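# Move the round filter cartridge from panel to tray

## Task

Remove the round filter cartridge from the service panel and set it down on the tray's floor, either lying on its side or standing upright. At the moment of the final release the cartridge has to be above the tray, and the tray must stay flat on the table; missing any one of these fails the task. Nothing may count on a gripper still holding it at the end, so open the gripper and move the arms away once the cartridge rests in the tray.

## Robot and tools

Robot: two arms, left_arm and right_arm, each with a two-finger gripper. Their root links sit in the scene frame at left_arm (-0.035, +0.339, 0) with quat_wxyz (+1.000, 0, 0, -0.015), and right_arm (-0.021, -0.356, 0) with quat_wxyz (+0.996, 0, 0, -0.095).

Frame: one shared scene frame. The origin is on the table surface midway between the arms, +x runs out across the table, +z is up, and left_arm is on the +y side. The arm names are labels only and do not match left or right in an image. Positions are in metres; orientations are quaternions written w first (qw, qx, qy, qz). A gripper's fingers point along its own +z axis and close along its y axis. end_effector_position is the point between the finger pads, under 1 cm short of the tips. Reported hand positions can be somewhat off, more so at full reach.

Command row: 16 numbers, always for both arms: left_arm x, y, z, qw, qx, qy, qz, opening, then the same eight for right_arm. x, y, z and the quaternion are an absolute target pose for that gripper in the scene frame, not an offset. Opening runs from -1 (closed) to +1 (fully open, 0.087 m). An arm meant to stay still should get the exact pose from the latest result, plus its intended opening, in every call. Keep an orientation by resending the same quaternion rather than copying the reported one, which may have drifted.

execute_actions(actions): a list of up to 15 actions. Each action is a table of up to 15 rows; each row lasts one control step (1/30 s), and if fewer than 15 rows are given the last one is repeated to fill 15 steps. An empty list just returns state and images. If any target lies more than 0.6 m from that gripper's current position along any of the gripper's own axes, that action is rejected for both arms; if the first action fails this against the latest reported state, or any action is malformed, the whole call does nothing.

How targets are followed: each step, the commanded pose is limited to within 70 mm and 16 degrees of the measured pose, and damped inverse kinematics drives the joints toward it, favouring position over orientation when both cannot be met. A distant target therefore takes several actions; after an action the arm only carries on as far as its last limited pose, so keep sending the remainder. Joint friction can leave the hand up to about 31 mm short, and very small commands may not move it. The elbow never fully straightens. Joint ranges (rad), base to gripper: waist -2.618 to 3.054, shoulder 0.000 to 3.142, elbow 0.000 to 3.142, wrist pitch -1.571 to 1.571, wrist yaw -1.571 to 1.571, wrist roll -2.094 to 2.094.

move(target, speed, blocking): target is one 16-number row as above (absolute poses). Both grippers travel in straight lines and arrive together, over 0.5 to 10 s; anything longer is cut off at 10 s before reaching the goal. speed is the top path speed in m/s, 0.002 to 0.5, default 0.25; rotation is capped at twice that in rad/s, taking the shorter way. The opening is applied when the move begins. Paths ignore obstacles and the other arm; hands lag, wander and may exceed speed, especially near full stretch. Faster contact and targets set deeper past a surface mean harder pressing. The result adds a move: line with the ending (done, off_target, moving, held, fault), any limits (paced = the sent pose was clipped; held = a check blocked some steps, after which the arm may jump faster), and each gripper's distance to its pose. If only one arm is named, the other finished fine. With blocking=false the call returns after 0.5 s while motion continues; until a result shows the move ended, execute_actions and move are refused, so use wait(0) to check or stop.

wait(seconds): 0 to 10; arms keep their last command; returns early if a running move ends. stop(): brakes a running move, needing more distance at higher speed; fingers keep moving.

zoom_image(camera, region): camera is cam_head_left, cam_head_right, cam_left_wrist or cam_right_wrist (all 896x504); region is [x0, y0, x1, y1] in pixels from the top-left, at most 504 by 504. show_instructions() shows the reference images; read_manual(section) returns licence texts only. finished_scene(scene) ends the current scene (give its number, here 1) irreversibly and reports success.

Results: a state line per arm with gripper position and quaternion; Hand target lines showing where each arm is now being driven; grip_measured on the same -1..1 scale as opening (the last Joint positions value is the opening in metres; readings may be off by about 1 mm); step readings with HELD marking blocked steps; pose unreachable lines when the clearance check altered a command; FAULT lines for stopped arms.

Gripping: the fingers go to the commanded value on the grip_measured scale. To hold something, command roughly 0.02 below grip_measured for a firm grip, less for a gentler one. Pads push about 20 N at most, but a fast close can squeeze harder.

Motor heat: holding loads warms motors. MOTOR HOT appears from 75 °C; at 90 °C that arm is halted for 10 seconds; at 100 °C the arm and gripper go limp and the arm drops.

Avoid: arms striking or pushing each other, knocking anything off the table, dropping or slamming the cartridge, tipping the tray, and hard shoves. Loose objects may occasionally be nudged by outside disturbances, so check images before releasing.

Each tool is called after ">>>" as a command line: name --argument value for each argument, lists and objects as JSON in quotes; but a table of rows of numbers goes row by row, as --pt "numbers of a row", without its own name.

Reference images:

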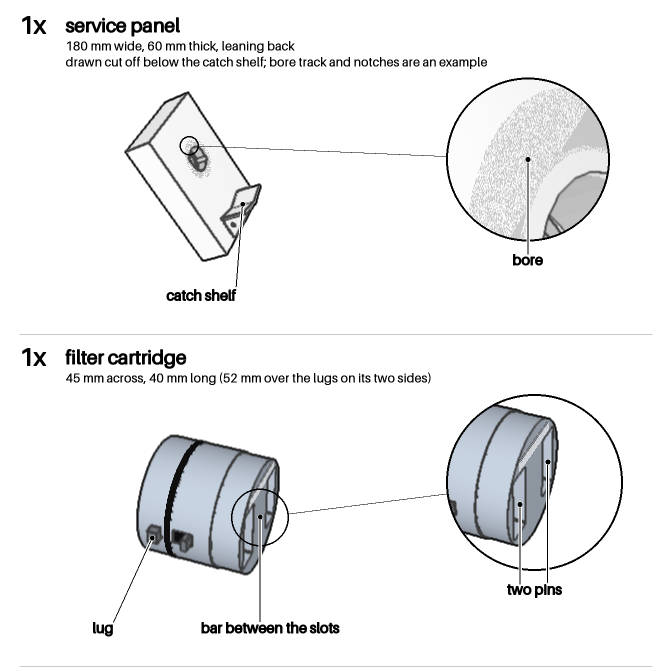

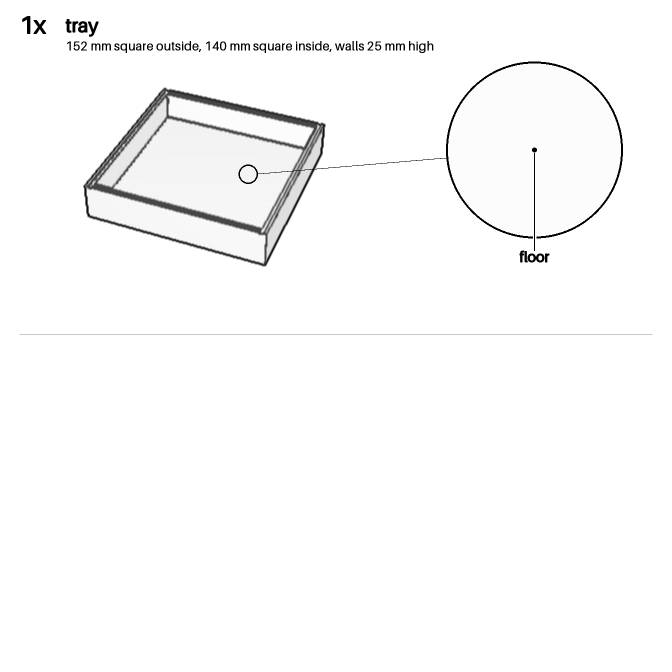

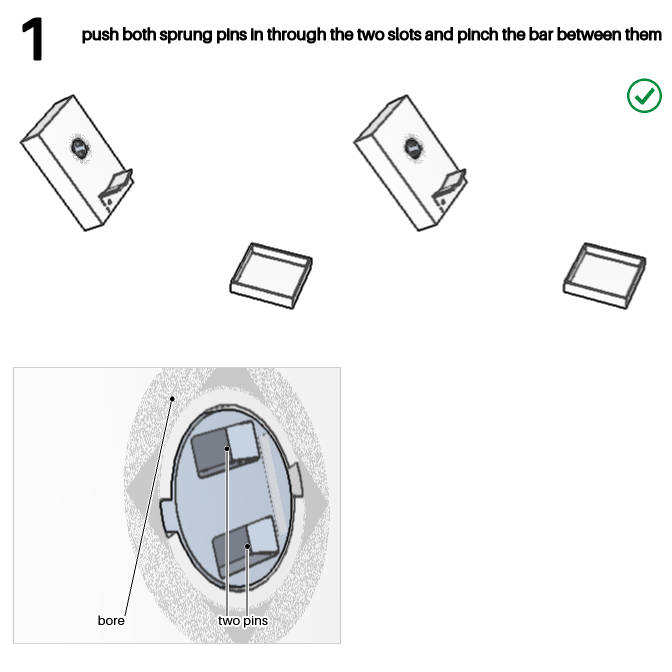

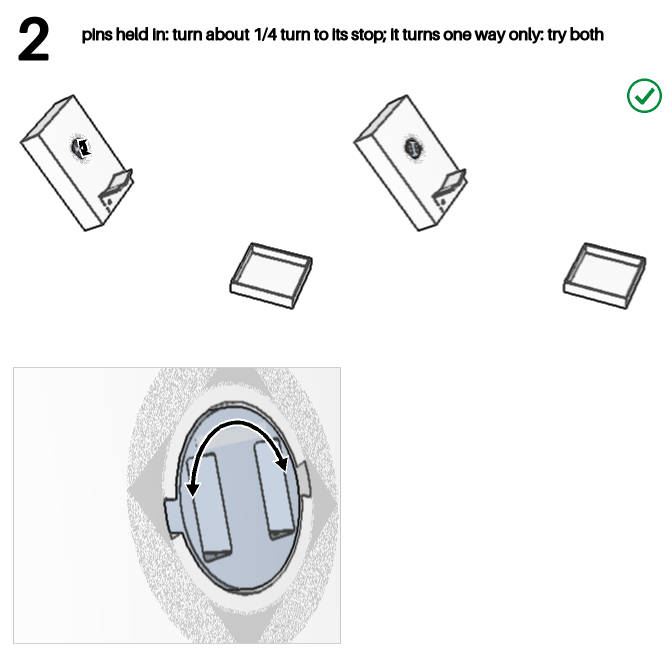

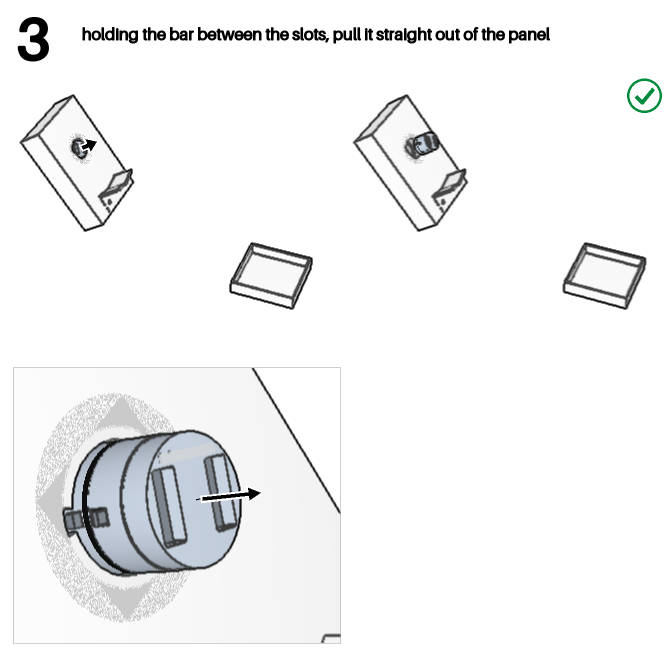

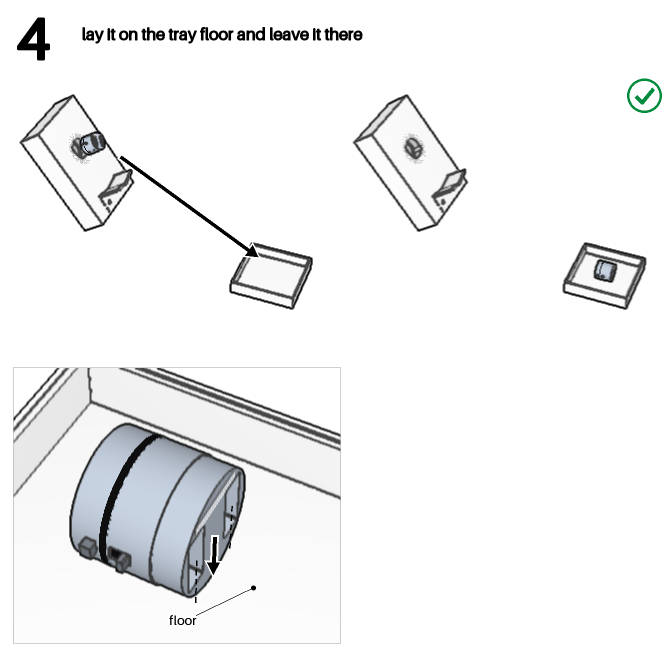

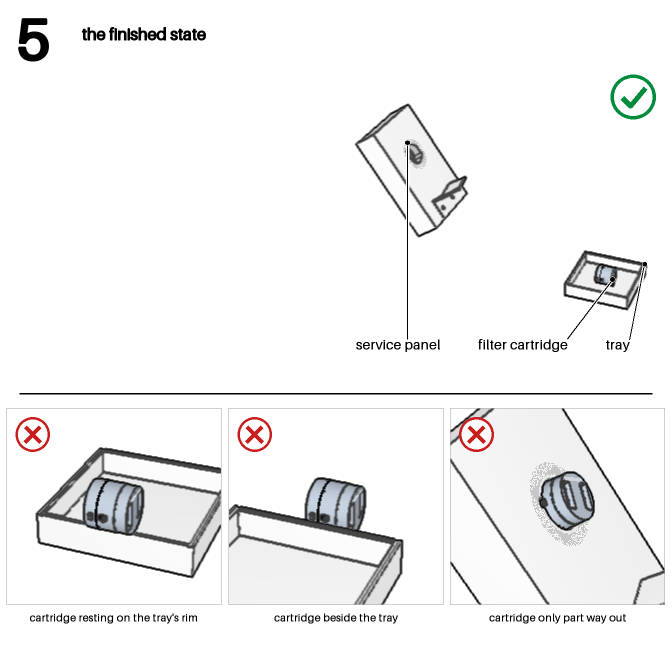

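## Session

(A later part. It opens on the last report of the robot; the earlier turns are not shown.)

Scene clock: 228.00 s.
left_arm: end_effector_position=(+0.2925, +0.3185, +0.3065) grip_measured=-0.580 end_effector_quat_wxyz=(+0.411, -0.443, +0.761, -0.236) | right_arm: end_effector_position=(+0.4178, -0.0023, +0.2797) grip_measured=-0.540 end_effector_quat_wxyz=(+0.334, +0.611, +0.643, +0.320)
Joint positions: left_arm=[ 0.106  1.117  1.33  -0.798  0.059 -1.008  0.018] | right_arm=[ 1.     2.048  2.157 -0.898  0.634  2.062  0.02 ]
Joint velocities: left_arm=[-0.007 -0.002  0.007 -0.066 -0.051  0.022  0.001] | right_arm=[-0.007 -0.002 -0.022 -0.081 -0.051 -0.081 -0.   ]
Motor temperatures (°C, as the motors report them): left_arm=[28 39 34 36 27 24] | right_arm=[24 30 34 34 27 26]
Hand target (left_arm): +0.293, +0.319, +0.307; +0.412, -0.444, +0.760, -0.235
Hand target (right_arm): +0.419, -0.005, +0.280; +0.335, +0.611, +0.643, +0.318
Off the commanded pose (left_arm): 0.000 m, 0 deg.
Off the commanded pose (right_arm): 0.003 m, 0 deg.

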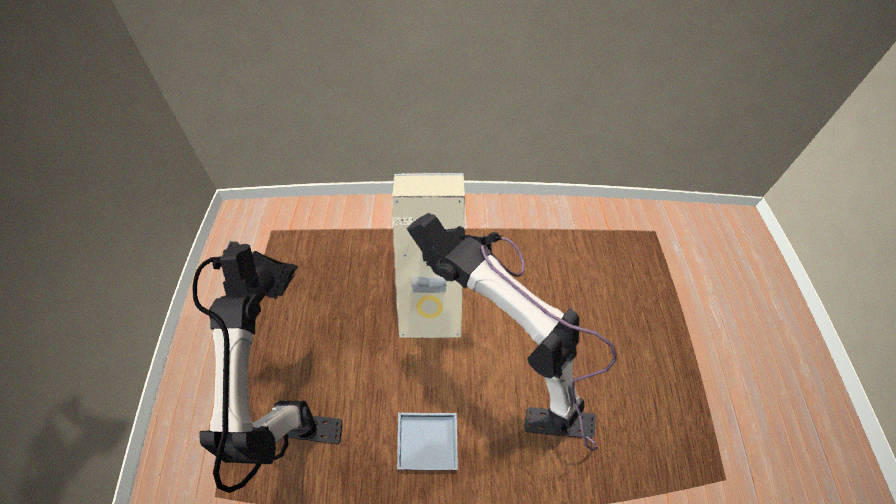

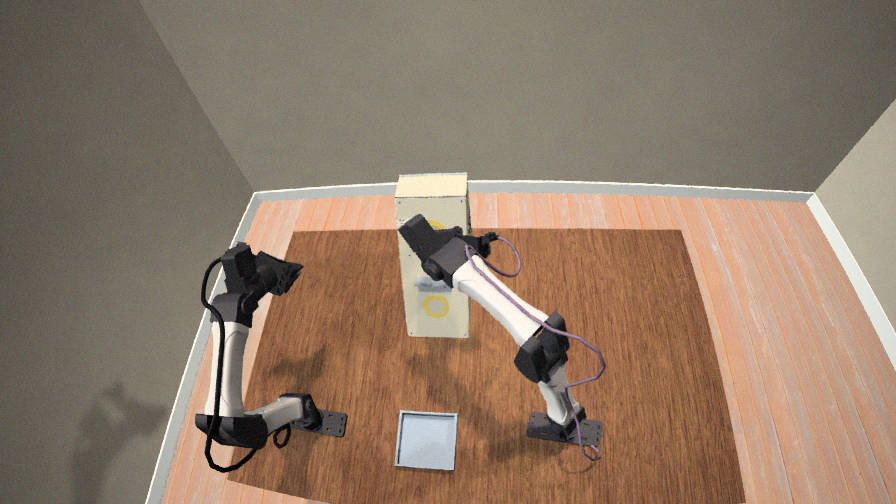

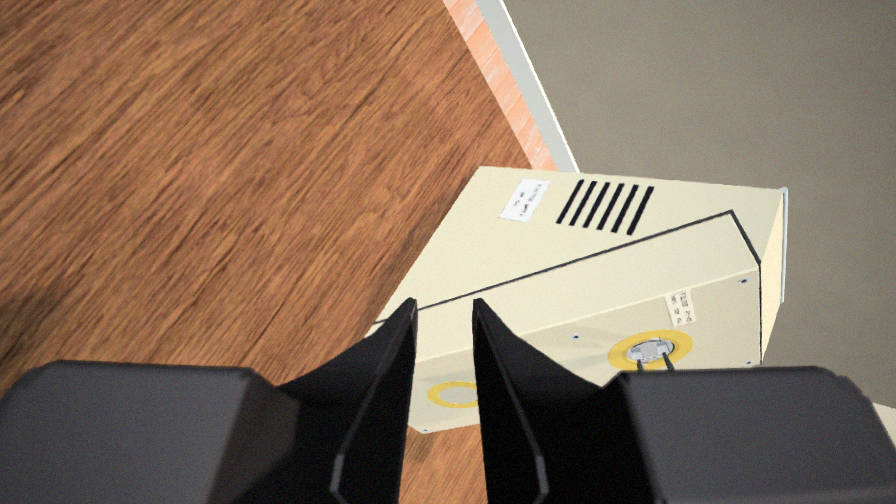

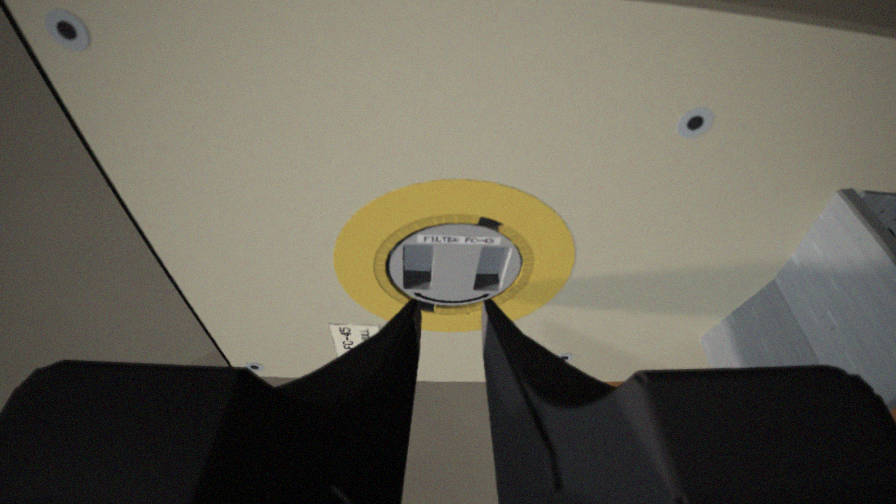

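>>> execute_actions --actions '[[[0.2927,0.3189,0.3065,0.412,-0.444,0.76,-0.235,-0.58,0.420,-0.015,0.2815,0.3321,0.6162,0.638,0.3207,-0.54],[0.2927,0.3189,0.3065,0.412,-0.444,0.76,-0.235,-0.58,0.421,-0.015,0.281,0.3321,0.6162,0.638,0.3207,-0.54],[0.2927,0.3189,0.3065,0.412,-0.444,0.76,-0.235,-0.58,0.424,0.005,0.275,0.3321,0.6162,0.638,0.3207,-0.54],[0.2927,0.3189,0.3065,0.412,-0.444,0.76,-0.235,-0.58,0.425,0.005,0.2745,0.3321,0.6162,0.638,0.3207,-0.54],[0.2927,0.3189,0.3065,0.412,-0.444,0.76,-0.235,-0.58,0.424,-0.015,0.279,0.3321,0.6162,0.638,0.3207,-0.54],[0.2927,0.3189,0.3065,0.412,-0.444,0.76,-0.235,-0.58,0.425,-0.015,0.278,0.3321,0.6162,0.638,0.3207,-0.54],[0.2927,0.3189,0.3065,0.412,-0.444,0.76,-0.235,-0.58,0.428,0.005,0.272,0.3321,0.6162,0.638,0.3207,-0.54],[0.2927,0.3189,0.3065,0.412,-0.444,0.76,-0.235,-0.58,0.428,0.005,0.272,0.3321,0.6162,0.638,0.3207,-0.54],[0.2927,0.3189,0.3065,0.412,-0.444,0.76,-0.235,-0.58,0.426,-0.015,0.277,0.3321,0.6162,0.638,0.3207,-0.54],[0.2927,0.3189,0.3065,0.412,-0.444,0.76,-0.235,-0.58,0.426,-0.015,0.277,0.3321,0.6162,0.638,0.3207,-0.54],[0.2927,0.3189,0.3065,0.412,-0.444,0.76,-0.235,-0.58,0.428,0.005,0.272,0.3321,0.6162,0.638,0.3207,-0.54],[0.2927,0.3189,0.3065,0.412,-0.444,0.76,-0.235,-0.58,0.428,0.005,0.272,0.3321,0.6162,0.638,0.3207,-0.54],[0.2927,0.3189,0.3065,0.412,-0.444,0.76,-0.235,-0.58,0.426,-0.015,0.277,0.3321,0.6162,0.638,0.3207,-0.54],[0.2927,0.3189,0.3065,0.412,-0.444,0.76,-0.235,-0.58,0.426,-0.015,0.277,0.3321,0.6162,0.638,0.3207,-0.54],[0.2927,0.3189,0.3065,0.412,-0.444,0.76,-0.235,-0.58,0.427,-0.005,0.2745,0.3321,0.6162,0.638,0.3207,-0.54]]]'

Scene clock: 237.07 s.
left_arm: end_effector_position=(+0.2925, +0.3185, +0.3065) grip_measured=-0.580 end_effector_quat_wxyz=(+0.411, -0.443, +0.761, -0.236) | right_arm: end_effector_position=(+0.4244, -0.0040, +0.2712) grip_measured=-0.540 end_effector_quat_wxyz=(+0.331, +0.615, +0.642, +0.317)
Joint positions: left_arm=[ 0.106  1.117  1.33  -0.798  0.059 -1.008  0.018] | right_arm=[ 0.986  2.059  2.145 -0.88   0.621  2.063  0.02 ]
Joint velocities: left_arm=[-0.012 -0.012 -0.022 -0.051 -0.051  0.051  0.001] | right_arm=[-0.056  0.002  0.017 -0.066  0.007 -0.037 -0.001]
Motor temperatures (°C, as the motors report them): left_arm=[28 38 34 37 27 24] | right_arm=[24 32 34 34 27 26]
Hand target (left_arm): +0.293, +0.319, +0.307; +0.412, -0.444, +0.760, -0.235
Hand target (right_arm): +0.427, -0.005, +0.275; +0.332, +0.616, +0.638, +0.321
Off the commanded pose (left_arm): 0.000 m, 0 deg.
Off the commanded pose (right_arm): 0.004 m, 1 deg.
Step readings (end_effector_position):
0: left_arm (+0.2925, +0.3185, +0.3065) | right_arm (+0.4178, -0.0023, +0.2797)
1: left_arm (+0.2925, +0.3185, +0.3065) | right_arm (+0.4180, -0.0029, +0.2799)
2: left_arm (+0.2925, +0.3185, +0.3065) | right_arm (+0.4179, -0.0041, +0.2791)
4: left_arm (+0.2925, +0.3185, +0.3065) | right_arm (+0.4197, -0.0038, +0.2788)
8: left_arm (+0.2925, +0.3185, +0.3065) | right_arm (+0.4226, -0.0028, +0.2731)
15: end_effector_position above

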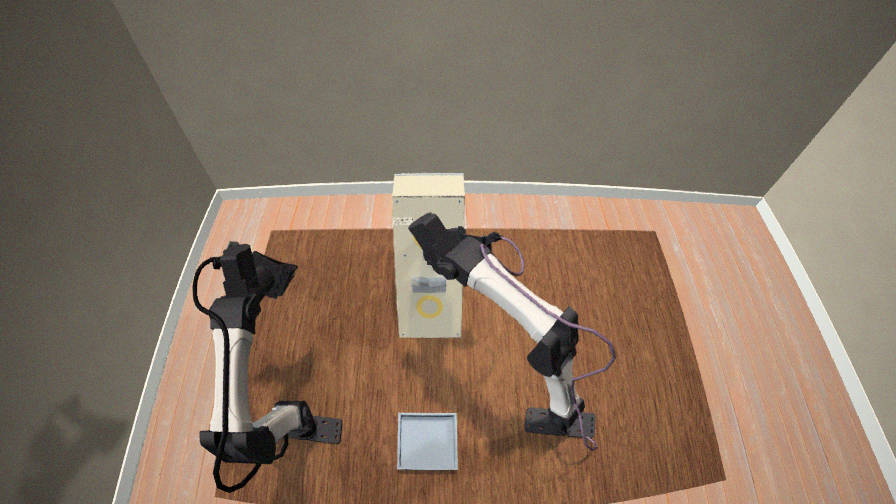

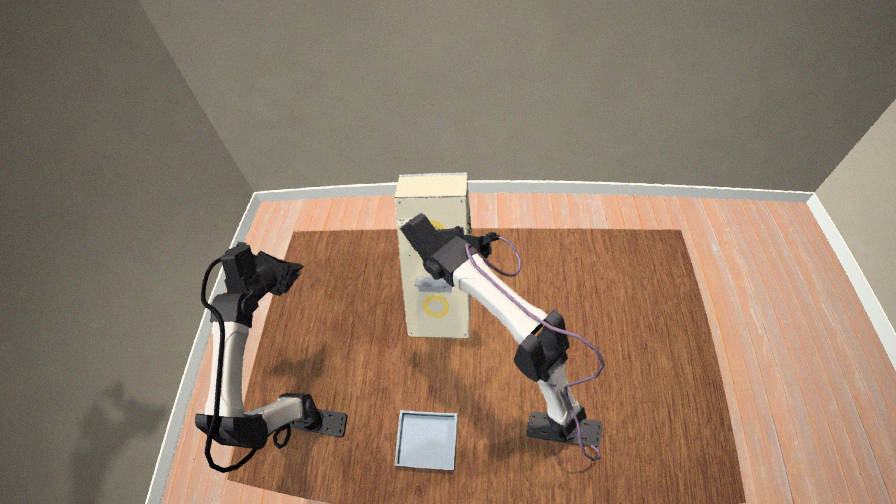

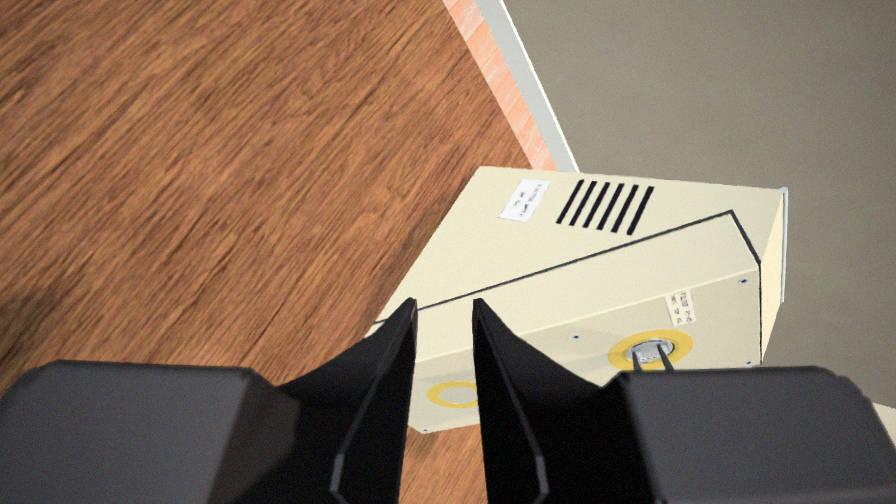

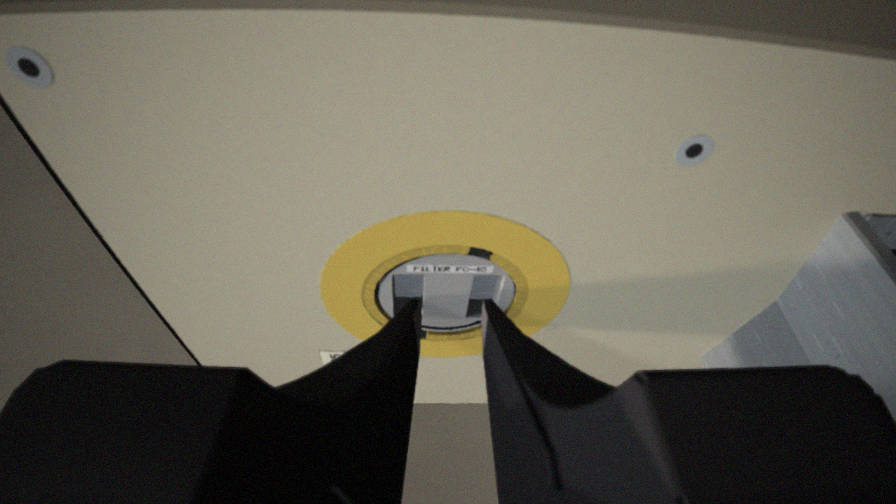

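>>> execute_actions --actions '[[[0.2927,0.3189,0.3065,0.412,-0.444,0.76,-0.235,-0.58,0.427,-0.012,0.278,0.3321,0.6162,0.638,0.3207,-0.51],[0.2927,0.3189,0.3065,0.412,-0.444,0.76,-0.235,-0.58,0.428,-0.012,0.279,0.3321,0.6162,0.638,0.3207,-0.51],[0.2927,0.3189,0.3065,0.412,-0.444,0.76,-0.235,-0.58,0.430,0.0,0.276,0.3321,0.6162,0.638,0.3207,-0.51],[0.2927,0.3189,0.3065,0.412,-0.444,0.76,-0.235,-0.58,0.431,0.0,0.276,0.3321,0.6162,0.638,0.3207,-0.51],[0.2927,0.3189,0.3065,0.412,-0.444,0.76,-0.235,-0.58,0.430,-0.013,0.279,0.3321,0.6162,0.638,0.3207,-0.51],[0.2927,0.3189,0.3065,0.412,-0.444,0.76,-0.235,-0.58,0.430,-0.013,0.279,0.3321,0.6162,0.638,0.3207,-0.51],[0.2927,0.3189,0.3065,0.412,-0.444,0.76,-0.235,-0.58,0.432,0.0,0.275,0.3321,0.6162,0.638,0.3207,-0.51],[0.2927,0.3189,0.3065,0.412,-0.444,0.76,-0.235,-0.58,0.432,0.0,0.275,0.3321,0.6162,0.638,0.3207,-0.51],[0.2927,0.3189,0.3065,0.412,-0.444,0.76,-0.235,-0.58,0.430,-0.013,0.278,0.3321,0.6162,0.638,0.3207,-0.51],[0.2927,0.3189,0.3065,0.412,-0.444,0.76,-0.235,-0.58,0.430,-0.013,0.278,0.3321,0.6162,0.638,0.3207,-0.51],[0.2927,0.3189,0.3065,0.412,-0.444,0.76,-0.235,-0.58,0.431,-0.006,0.275,0.3321,0.6162,0.638,0.3207,-0.51]]]'

Scene clock: 246.23 s.
left_arm: end_effector_position=(+0.2925, +0.3185, +0.3065) grip_measured=-0.580 end_effector_quat_wxyz=(+0.411, -0.443, +0.761, -0.236) | right_arm: end_effector_position=(+0.4292, -0.0052, +0.2730) grip_measured=-0.510 end_effector_quat_wxyz=(+0.333, +0.616, +0.640, +0.317)
Joint positions: left_arm=[ 0.106  1.117  1.33  -0.798  0.059 -1.008  0.018] | right_arm=[ 0.978  2.073  2.17  -0.886  0.621  2.058  0.021]
Joint velocities: left_arm=[-0.007 -0.007 -0.002  0.022 -0.007 -0.051  0.   ] | right_arm=[ 0.002 -0.007 -0.007  0.022 -0.081 -0.007 -0.001]
Motor temperatures (°C, as the motors report them): left_arm=[28 36 35 37 27 24] | right_arm=[24 33 34 34 27 26]
Hand target (left_arm): +0.293, +0.319, +0.307; +0.412, -0.444, +0.760, -0.235
Hand target (right_arm): +0.431, -0.006, +0.275; +0.332, +0.616, +0.638, +0.320
Off the commanded pose (left_arm): 0.000 m, 0 deg.
Off the commanded pose (right_arm): 0.003 m, 0 deg.
Step readings (end_effector_position):
0: left_arm (+0.2925, +0.3185, +0.3065) | right_arm (+0.4248, -0.0042, +0.2714)
1: left_arm (+0.2925, +0.3185, +0.3065) | right_arm (+0.4250, -0.0043, +0.2714)
2: left_arm (+0.2925, +0.3185, +0.3065) | right_arm (+0.4253, -0.0048, +0.2714)
4: left_arm (+0.2925, +0.3185, +0.3065) | right_arm (+0.4262, -0.0039, +0.2721)
8: left_arm (+0.2925, +0.3185, +0.3065) | right_arm (+0.4278, -0.0036, +0.2731)
15: end_effector_position above

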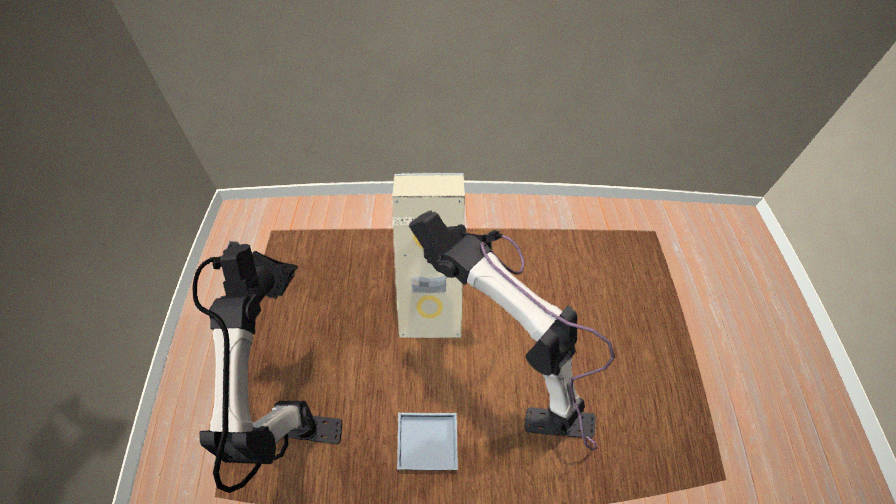

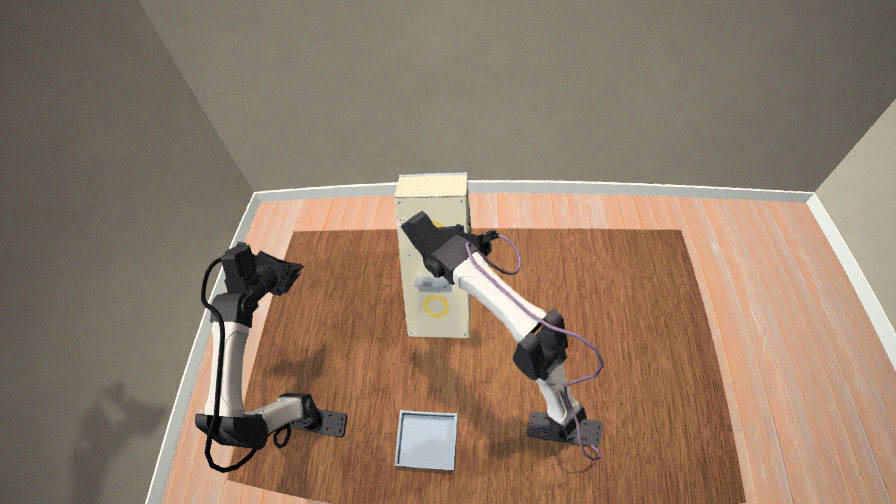

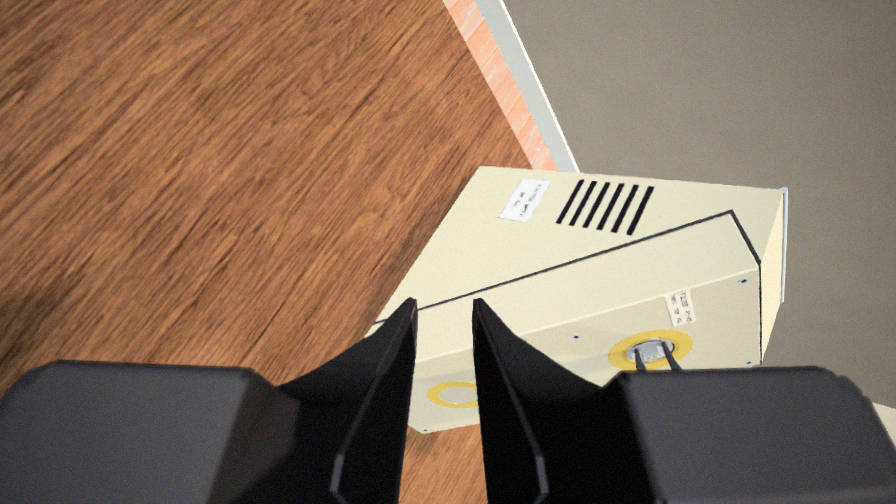

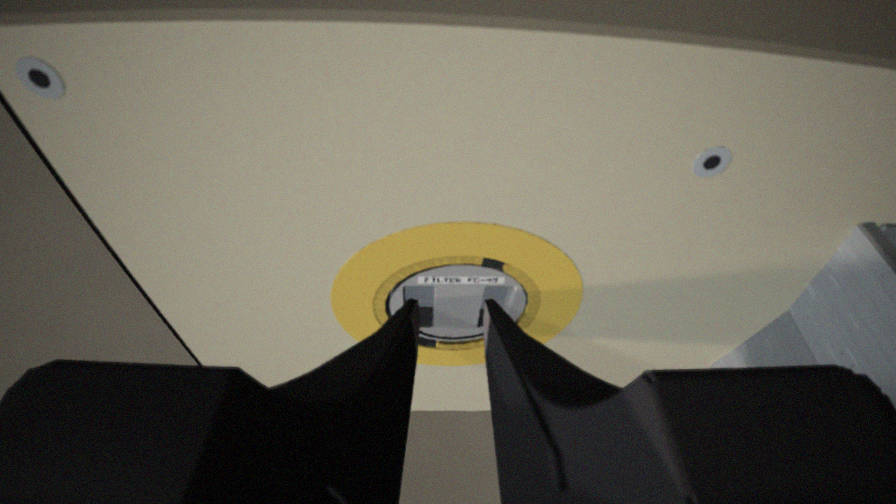

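>>> execute_actions --actions '[[[0.2927,0.3189,0.3065,0.412,-0.444,0.76,-0.235,-0.58,0.431,-0.005,0.268,0.3321,0.6162,0.638,0.3207,-0.52],[0.2927,0.3189,0.3065,0.412,-0.444,0.76,-0.235,-0.58,0.432,-0.005,0.266,0.3321,0.6162,0.638,0.3207,-0.52],[0.2927,0.3189,0.3065,0.412,-0.444,0.76,-0.235,-0.58,0.433,-0.005,0.264,0.3321,0.6162,0.638,0.3207,-0.52],[0.2927,0.3189,0.3065,0.412,-0.444,0.76,-0.235,-0.58,0.435,-0.005,0.263,0.3321,0.6162,0.638,0.3207,-0.52],[0.2927,0.3189,0.3065,0.412,-0.444,0.76,-0.235,-0.58,0.437,-0.005,0.262,0.3321,0.6162,0.638,0.3207,-0.52],[0.2927,0.3189,0.3065,0.412,-0.444,0.76,-0.235,-0.58,0.439,-0.005,0.262,0.3321,0.6162,0.638,0.3207,-0.52],[0.2927,0.3189,0.3065,0.412,-0.444,0.76,-0.235,-0.58,0.441,-0.005,0.262,0.3321,0.6162,0.638,0.3207,-0.52]]]'

Scene clock: 250.83 s.
left_arm: end_effector_position=(+0.2925, +0.3185, +0.3065) grip_measured=-0.580 end_effector_quat_wxyz=(+0.411, -0.443, +0.761, -0.236) | right_arm: end_effector_position=(+0.4332, -0.0041, +0.2693) grip_measured=-0.520 end_effector_quat_wxyz=(+0.333, +0.615, +0.639, +0.321)
Joint positions: left_arm=[ 0.106  1.117  1.33  -0.798  0.059 -1.008  0.018] | right_arm=[ 0.973  2.075  2.15  -0.853  0.616  2.05   0.021]
Joint velocities: left_arm=[ 0.012  0.002  0.007 -0.022  0.022 -0.022  0.001] | right_arm=[ 0.002 -0.007  0.022  0.022 -0.051 -0.037 -0.001]
Motor temperatures (°C, as the motors report them): left_arm=[28 36 35 37 27 24] | right_arm=[24 34 34 34 27 26]
Hand target (left_arm): +0.293, +0.319, +0.307; +0.412, -0.444, +0.760, -0.235
Hand target (right_arm): +0.441, -0.005, +0.262; +0.332, +0.616, +0.638, +0.321
Off the commanded pose (left_arm): 0.000 m, 0 deg.
Off the commanded pose (right_arm): 0.011 m, 0 deg.
Step readings (end_effector_position):
0: left_arm (+0.2925, +0.3185, +0.3065) | right_arm (+0.4292, -0.0052, +0.2730)
1: left_arm (+0.2925, +0.3185, +0.3065) | right_arm (+0.4295, -0.0050, +0.2734)
2: left_arm (+0.2925, +0.3185, +0.3065) | right_arm (+0.4301, -0.0044, +0.2732)
4: left_arm (+0.2925, +0.3185, +0.3065) | right_arm (+0.4309, -0.0036, +0.2711)
8: left_arm (+0.2925, +0.3185, +0.3065) | right_arm (+0.4329, -0.0043, +0.2690)
15: end_effector_position above

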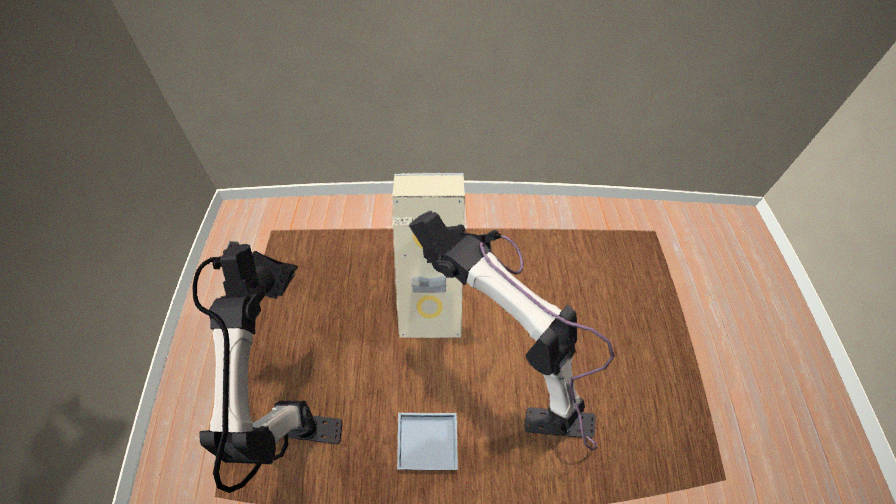

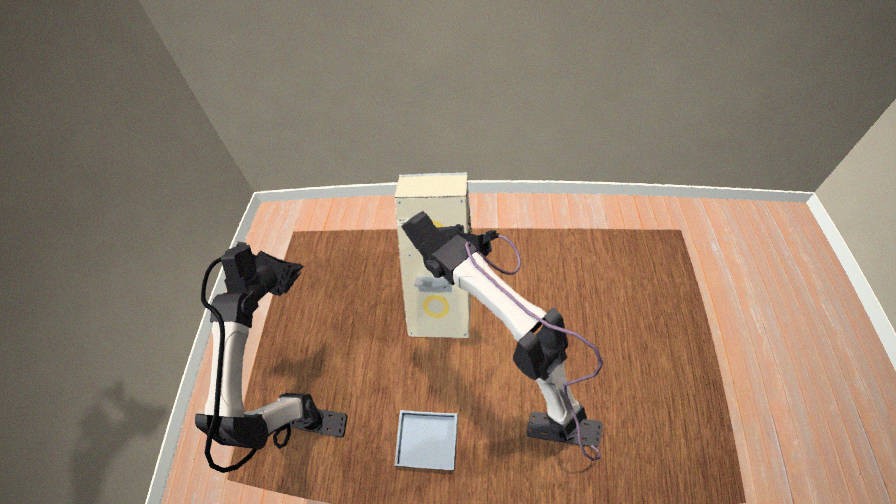

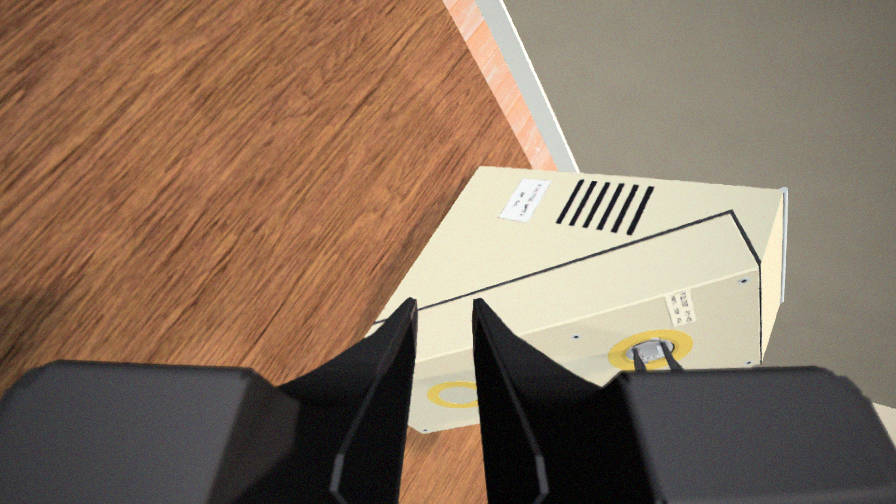

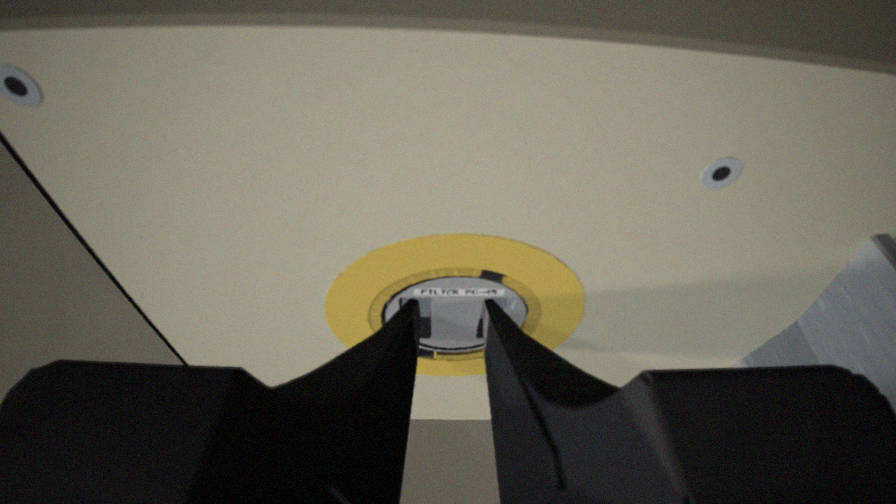

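In. Push, grip, take a first turn step.

>>> execute_actions --actions '[[[0.2927,0.3189,0.3065,0.412,-0.444,0.76,-0.235,-0.58,0.444,-0.005,0.260,0.3321,0.6162,0.638,0.3207,-0.54],[0.2927,0.3189,0.3065,0.412,-0.444,0.76,-0.235,-0.58,0.448,-0.005,0.2575,0.3321,0.6162,0.638,0.3207,-0.55],[0.2927,0.3189,0.3065,0.412,-0.444,0.76,-0.235,-0.58,0.452,-0.005,0.255,0.3321,0.6162,0.638,0.3207,-0.56],[0.2927,0.3189,0.3065,0.412,-0.444,0.76,-0.235,-0.58,0.456,-0.005,0.252,0.3321,0.6162,0.638,0.3207,-0.57],[0.2927,0.3189,0.3065,0.412,-0.444,0.76,-0.235,-0.58,0.459,-0.005,0.250,0.3321,0.6162,0.638,0.3207,-0.58]],[[0.2927,0.3189,0.3065,0.412,-0.444,0.76,-0.235,-0.58,0.459,-0.005,0.250,0.3321,0.6162,0.638,0.3207,-0.62],[0.2927,0.3189,0.3065,0.412,-0.444,0.76,-0.235,-0.58,0.459,-0.005,0.250,0.3321,0.6162,0.638,0.3207,-0.64],[0.2927,0.3189,0.3065,0.412,-0.444,0.76,-0.235,-0.58,0.459,-0.005,0.250,0.3321,0.6162,0.638,0.3207,-0.66],[0.2927,0.3189,0.3065,0.412,-0.444,0.76,-0.235,-0.58,0.459,-0.005,0.250,0.3321,0.6162,0.638,0.3207,-0.68]],[[0.2927,0.3189,0.3065,0.412,-0.444,0.76,-0.235,-0.58,0.457,-0.005,0.252,0.3431,0.5935,0.6592,0.3089,-0.68],[0.2927,0.3189,0.3065,0.412,-0.444,0.76,-0.235,-0.58,0.457,-0.005,0.252,0.3431,0.5935,0.6592,0.3089,-0.68],[0.2927,0.3189,0.3065,0.412,-0.444,0.76,-0.235,-0.58,0.457,-0.005,0.252,0.3431,0.5935,0.6592,0.3089,-0.68],[0.2927,0.3189,0.3065,0.412,-0.444,0.76,-0.235,-0.58,0.457,-0.005,0.252,0.3537,0.5702,0.6795,0.2968,-0.68]]]'

Scene clock: 257.37 s.
left_arm: end_effector_position=(+0.2925, +0.3185, +0.3065) grip_measured=-0.580 end_effector_quat_wxyz=(+0.411, -0.443, +0.761, -0.236) | right_arm: end_effector_position=(+0.4338, -0.0040, +0.2664) grip_measured=-0.672 end_effector_quat_wxyz=(+0.346, +0.565, +0.686, +0.301)
Joint positions: left_arm=[ 0.106  1.117  1.33  -0.798  0.059 -1.008  0.018] | right_arm=[ 0.959  2.086  2.177 -0.859  0.584  1.893  0.014]
Joint velocities: left_arm=[-0.022 -0.002 -0.002 -0.007 -0.007  0.007 -0.   ] | right_arm=[-0.017 -0.002 -0.022 -0.007 -0.007 -0.066 -0.   ]
Motor temperatures (°C, as the motors report them): left_arm=[28 35 35 37 27 24] | right_arm=[24 34 34 34 27 26]
Hand target (left_arm): +0.293, +0.319, +0.307; +0.412, -0.444, +0.760, -0.235
Hand target (right_arm): +0.455, -0.007, +0.252; +0.354, +0.570, +0.680, +0.297
Off the commanded pose (left_arm): 0.000 m, 0 deg.
Off the commanded pose (right_arm): 0.027 m, 1 deg.
Step readings (end_effector_position; steps 1 to 15: 1st action; 16 to 30: 2nd action; 31 to 45: 3rd action):
0: left_arm (+0.2925, +0.3185, +0.3065) | right_arm (+0.4332, -0.0041, +0.2693)
1: left_arm (+0.2925, +0.3185, +0.3065) | right_arm (+0.4334, -0.0041, +0.2695)
2: left_arm (+0.2925, +0.3185, +0.3065) | right_arm (+0.4338, -0.0042, +0.2696)
4: left_arm (+0.2925, +0.3185, +0.3065) | right_arm (+0.4345, -0.0043, +0.2691)
8: left_arm (+0.2925, +0.3185, +0.3065) | right_arm (+0.4347, -0.0042, +0.2681)
15: left_arm (+0.2925, +0.3185, +0.3065) | right_arm (+0.4349, -0.0042, +0.2680)
16: left_arm (+0.2925, +0.3185, +0.3065) | right_arm (+0.4348, -0.0041, +0.2678)
17: left_arm (+0.2925, +0.3185, +0.3065) | right_arm (+0.4346, -0.0042, +0.2677)
19: left_arm (+0.2925, +0.3185, +0.3065) | right_arm (+0.4343, -0.0041, +0.2673)
23: left_arm (+0.2925, +0.3185, +0.3065) | right_arm (+0.4343, -0.0041, +0.2673)
30: left_arm (+0.2925, +0.3185, +0.3065) | right_arm (+0.4343, -0.0041, +0.2673)
31: left_arm (+0.2925, +0.3185, +0.3065) | right_arm (+0.4341, -0.0040, +0.2667)
32: left_arm (+0.2925, +0.3185, +0.3065) | right_arm (+0.4339, -0.0039, +0.2666)
34: left_arm (+0.2925, +0.3185, +0.3065) | right_arm (+0.4340, -0.0040, +0.2668)
38: left_arm (+0.2925, +0.3185, +0.3065) | right_arm (+0.4340, -0.0041, +0.2666)
45: end_effector_position above

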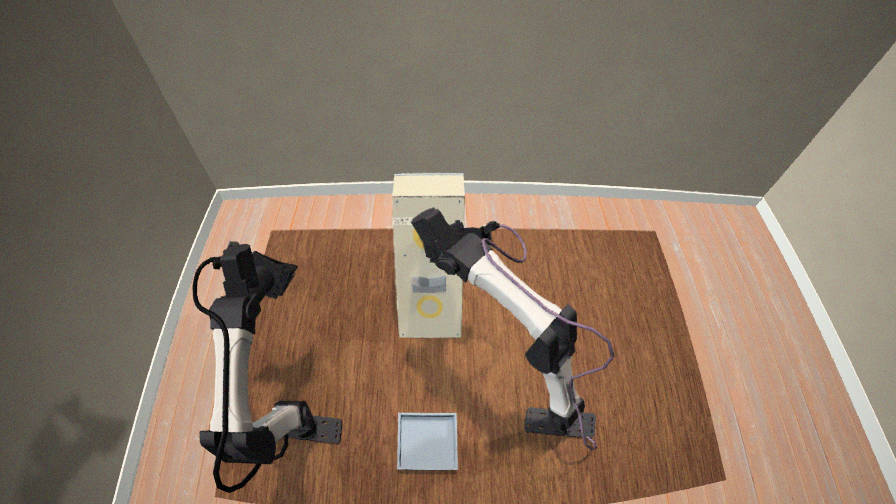

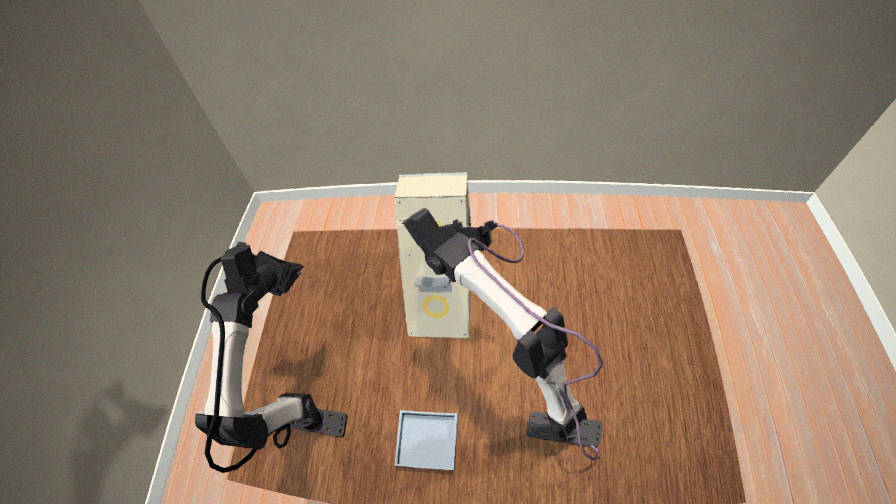

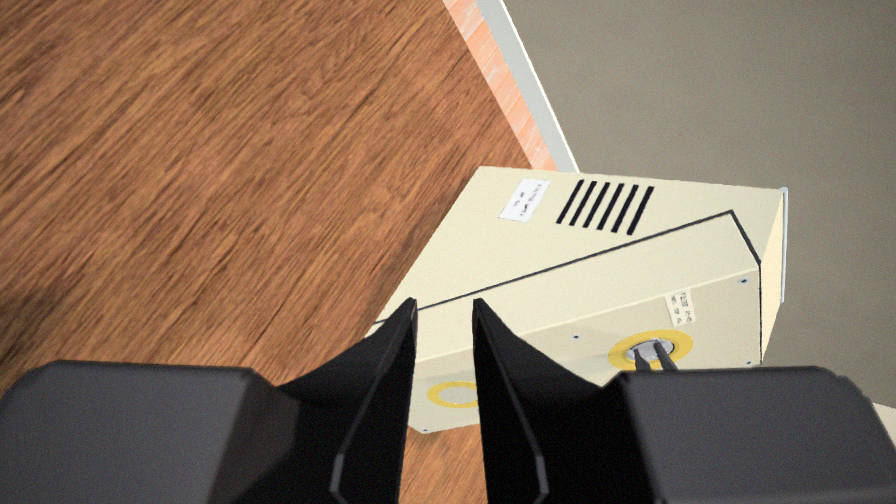

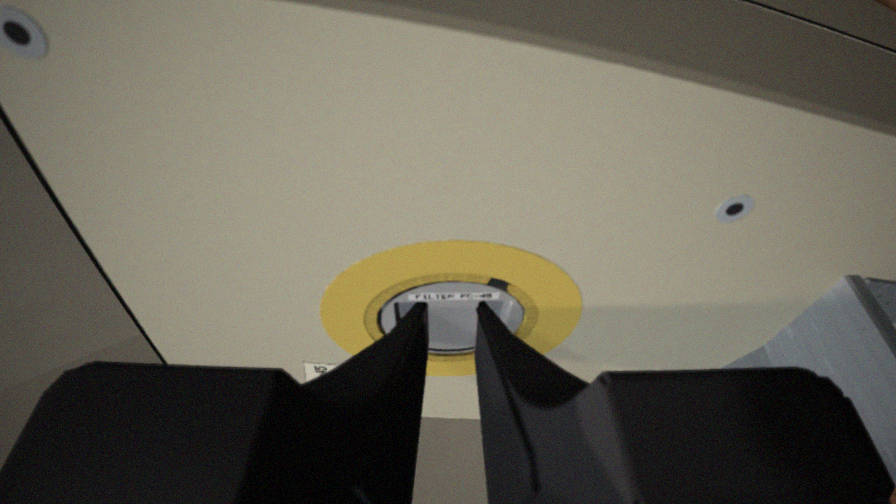

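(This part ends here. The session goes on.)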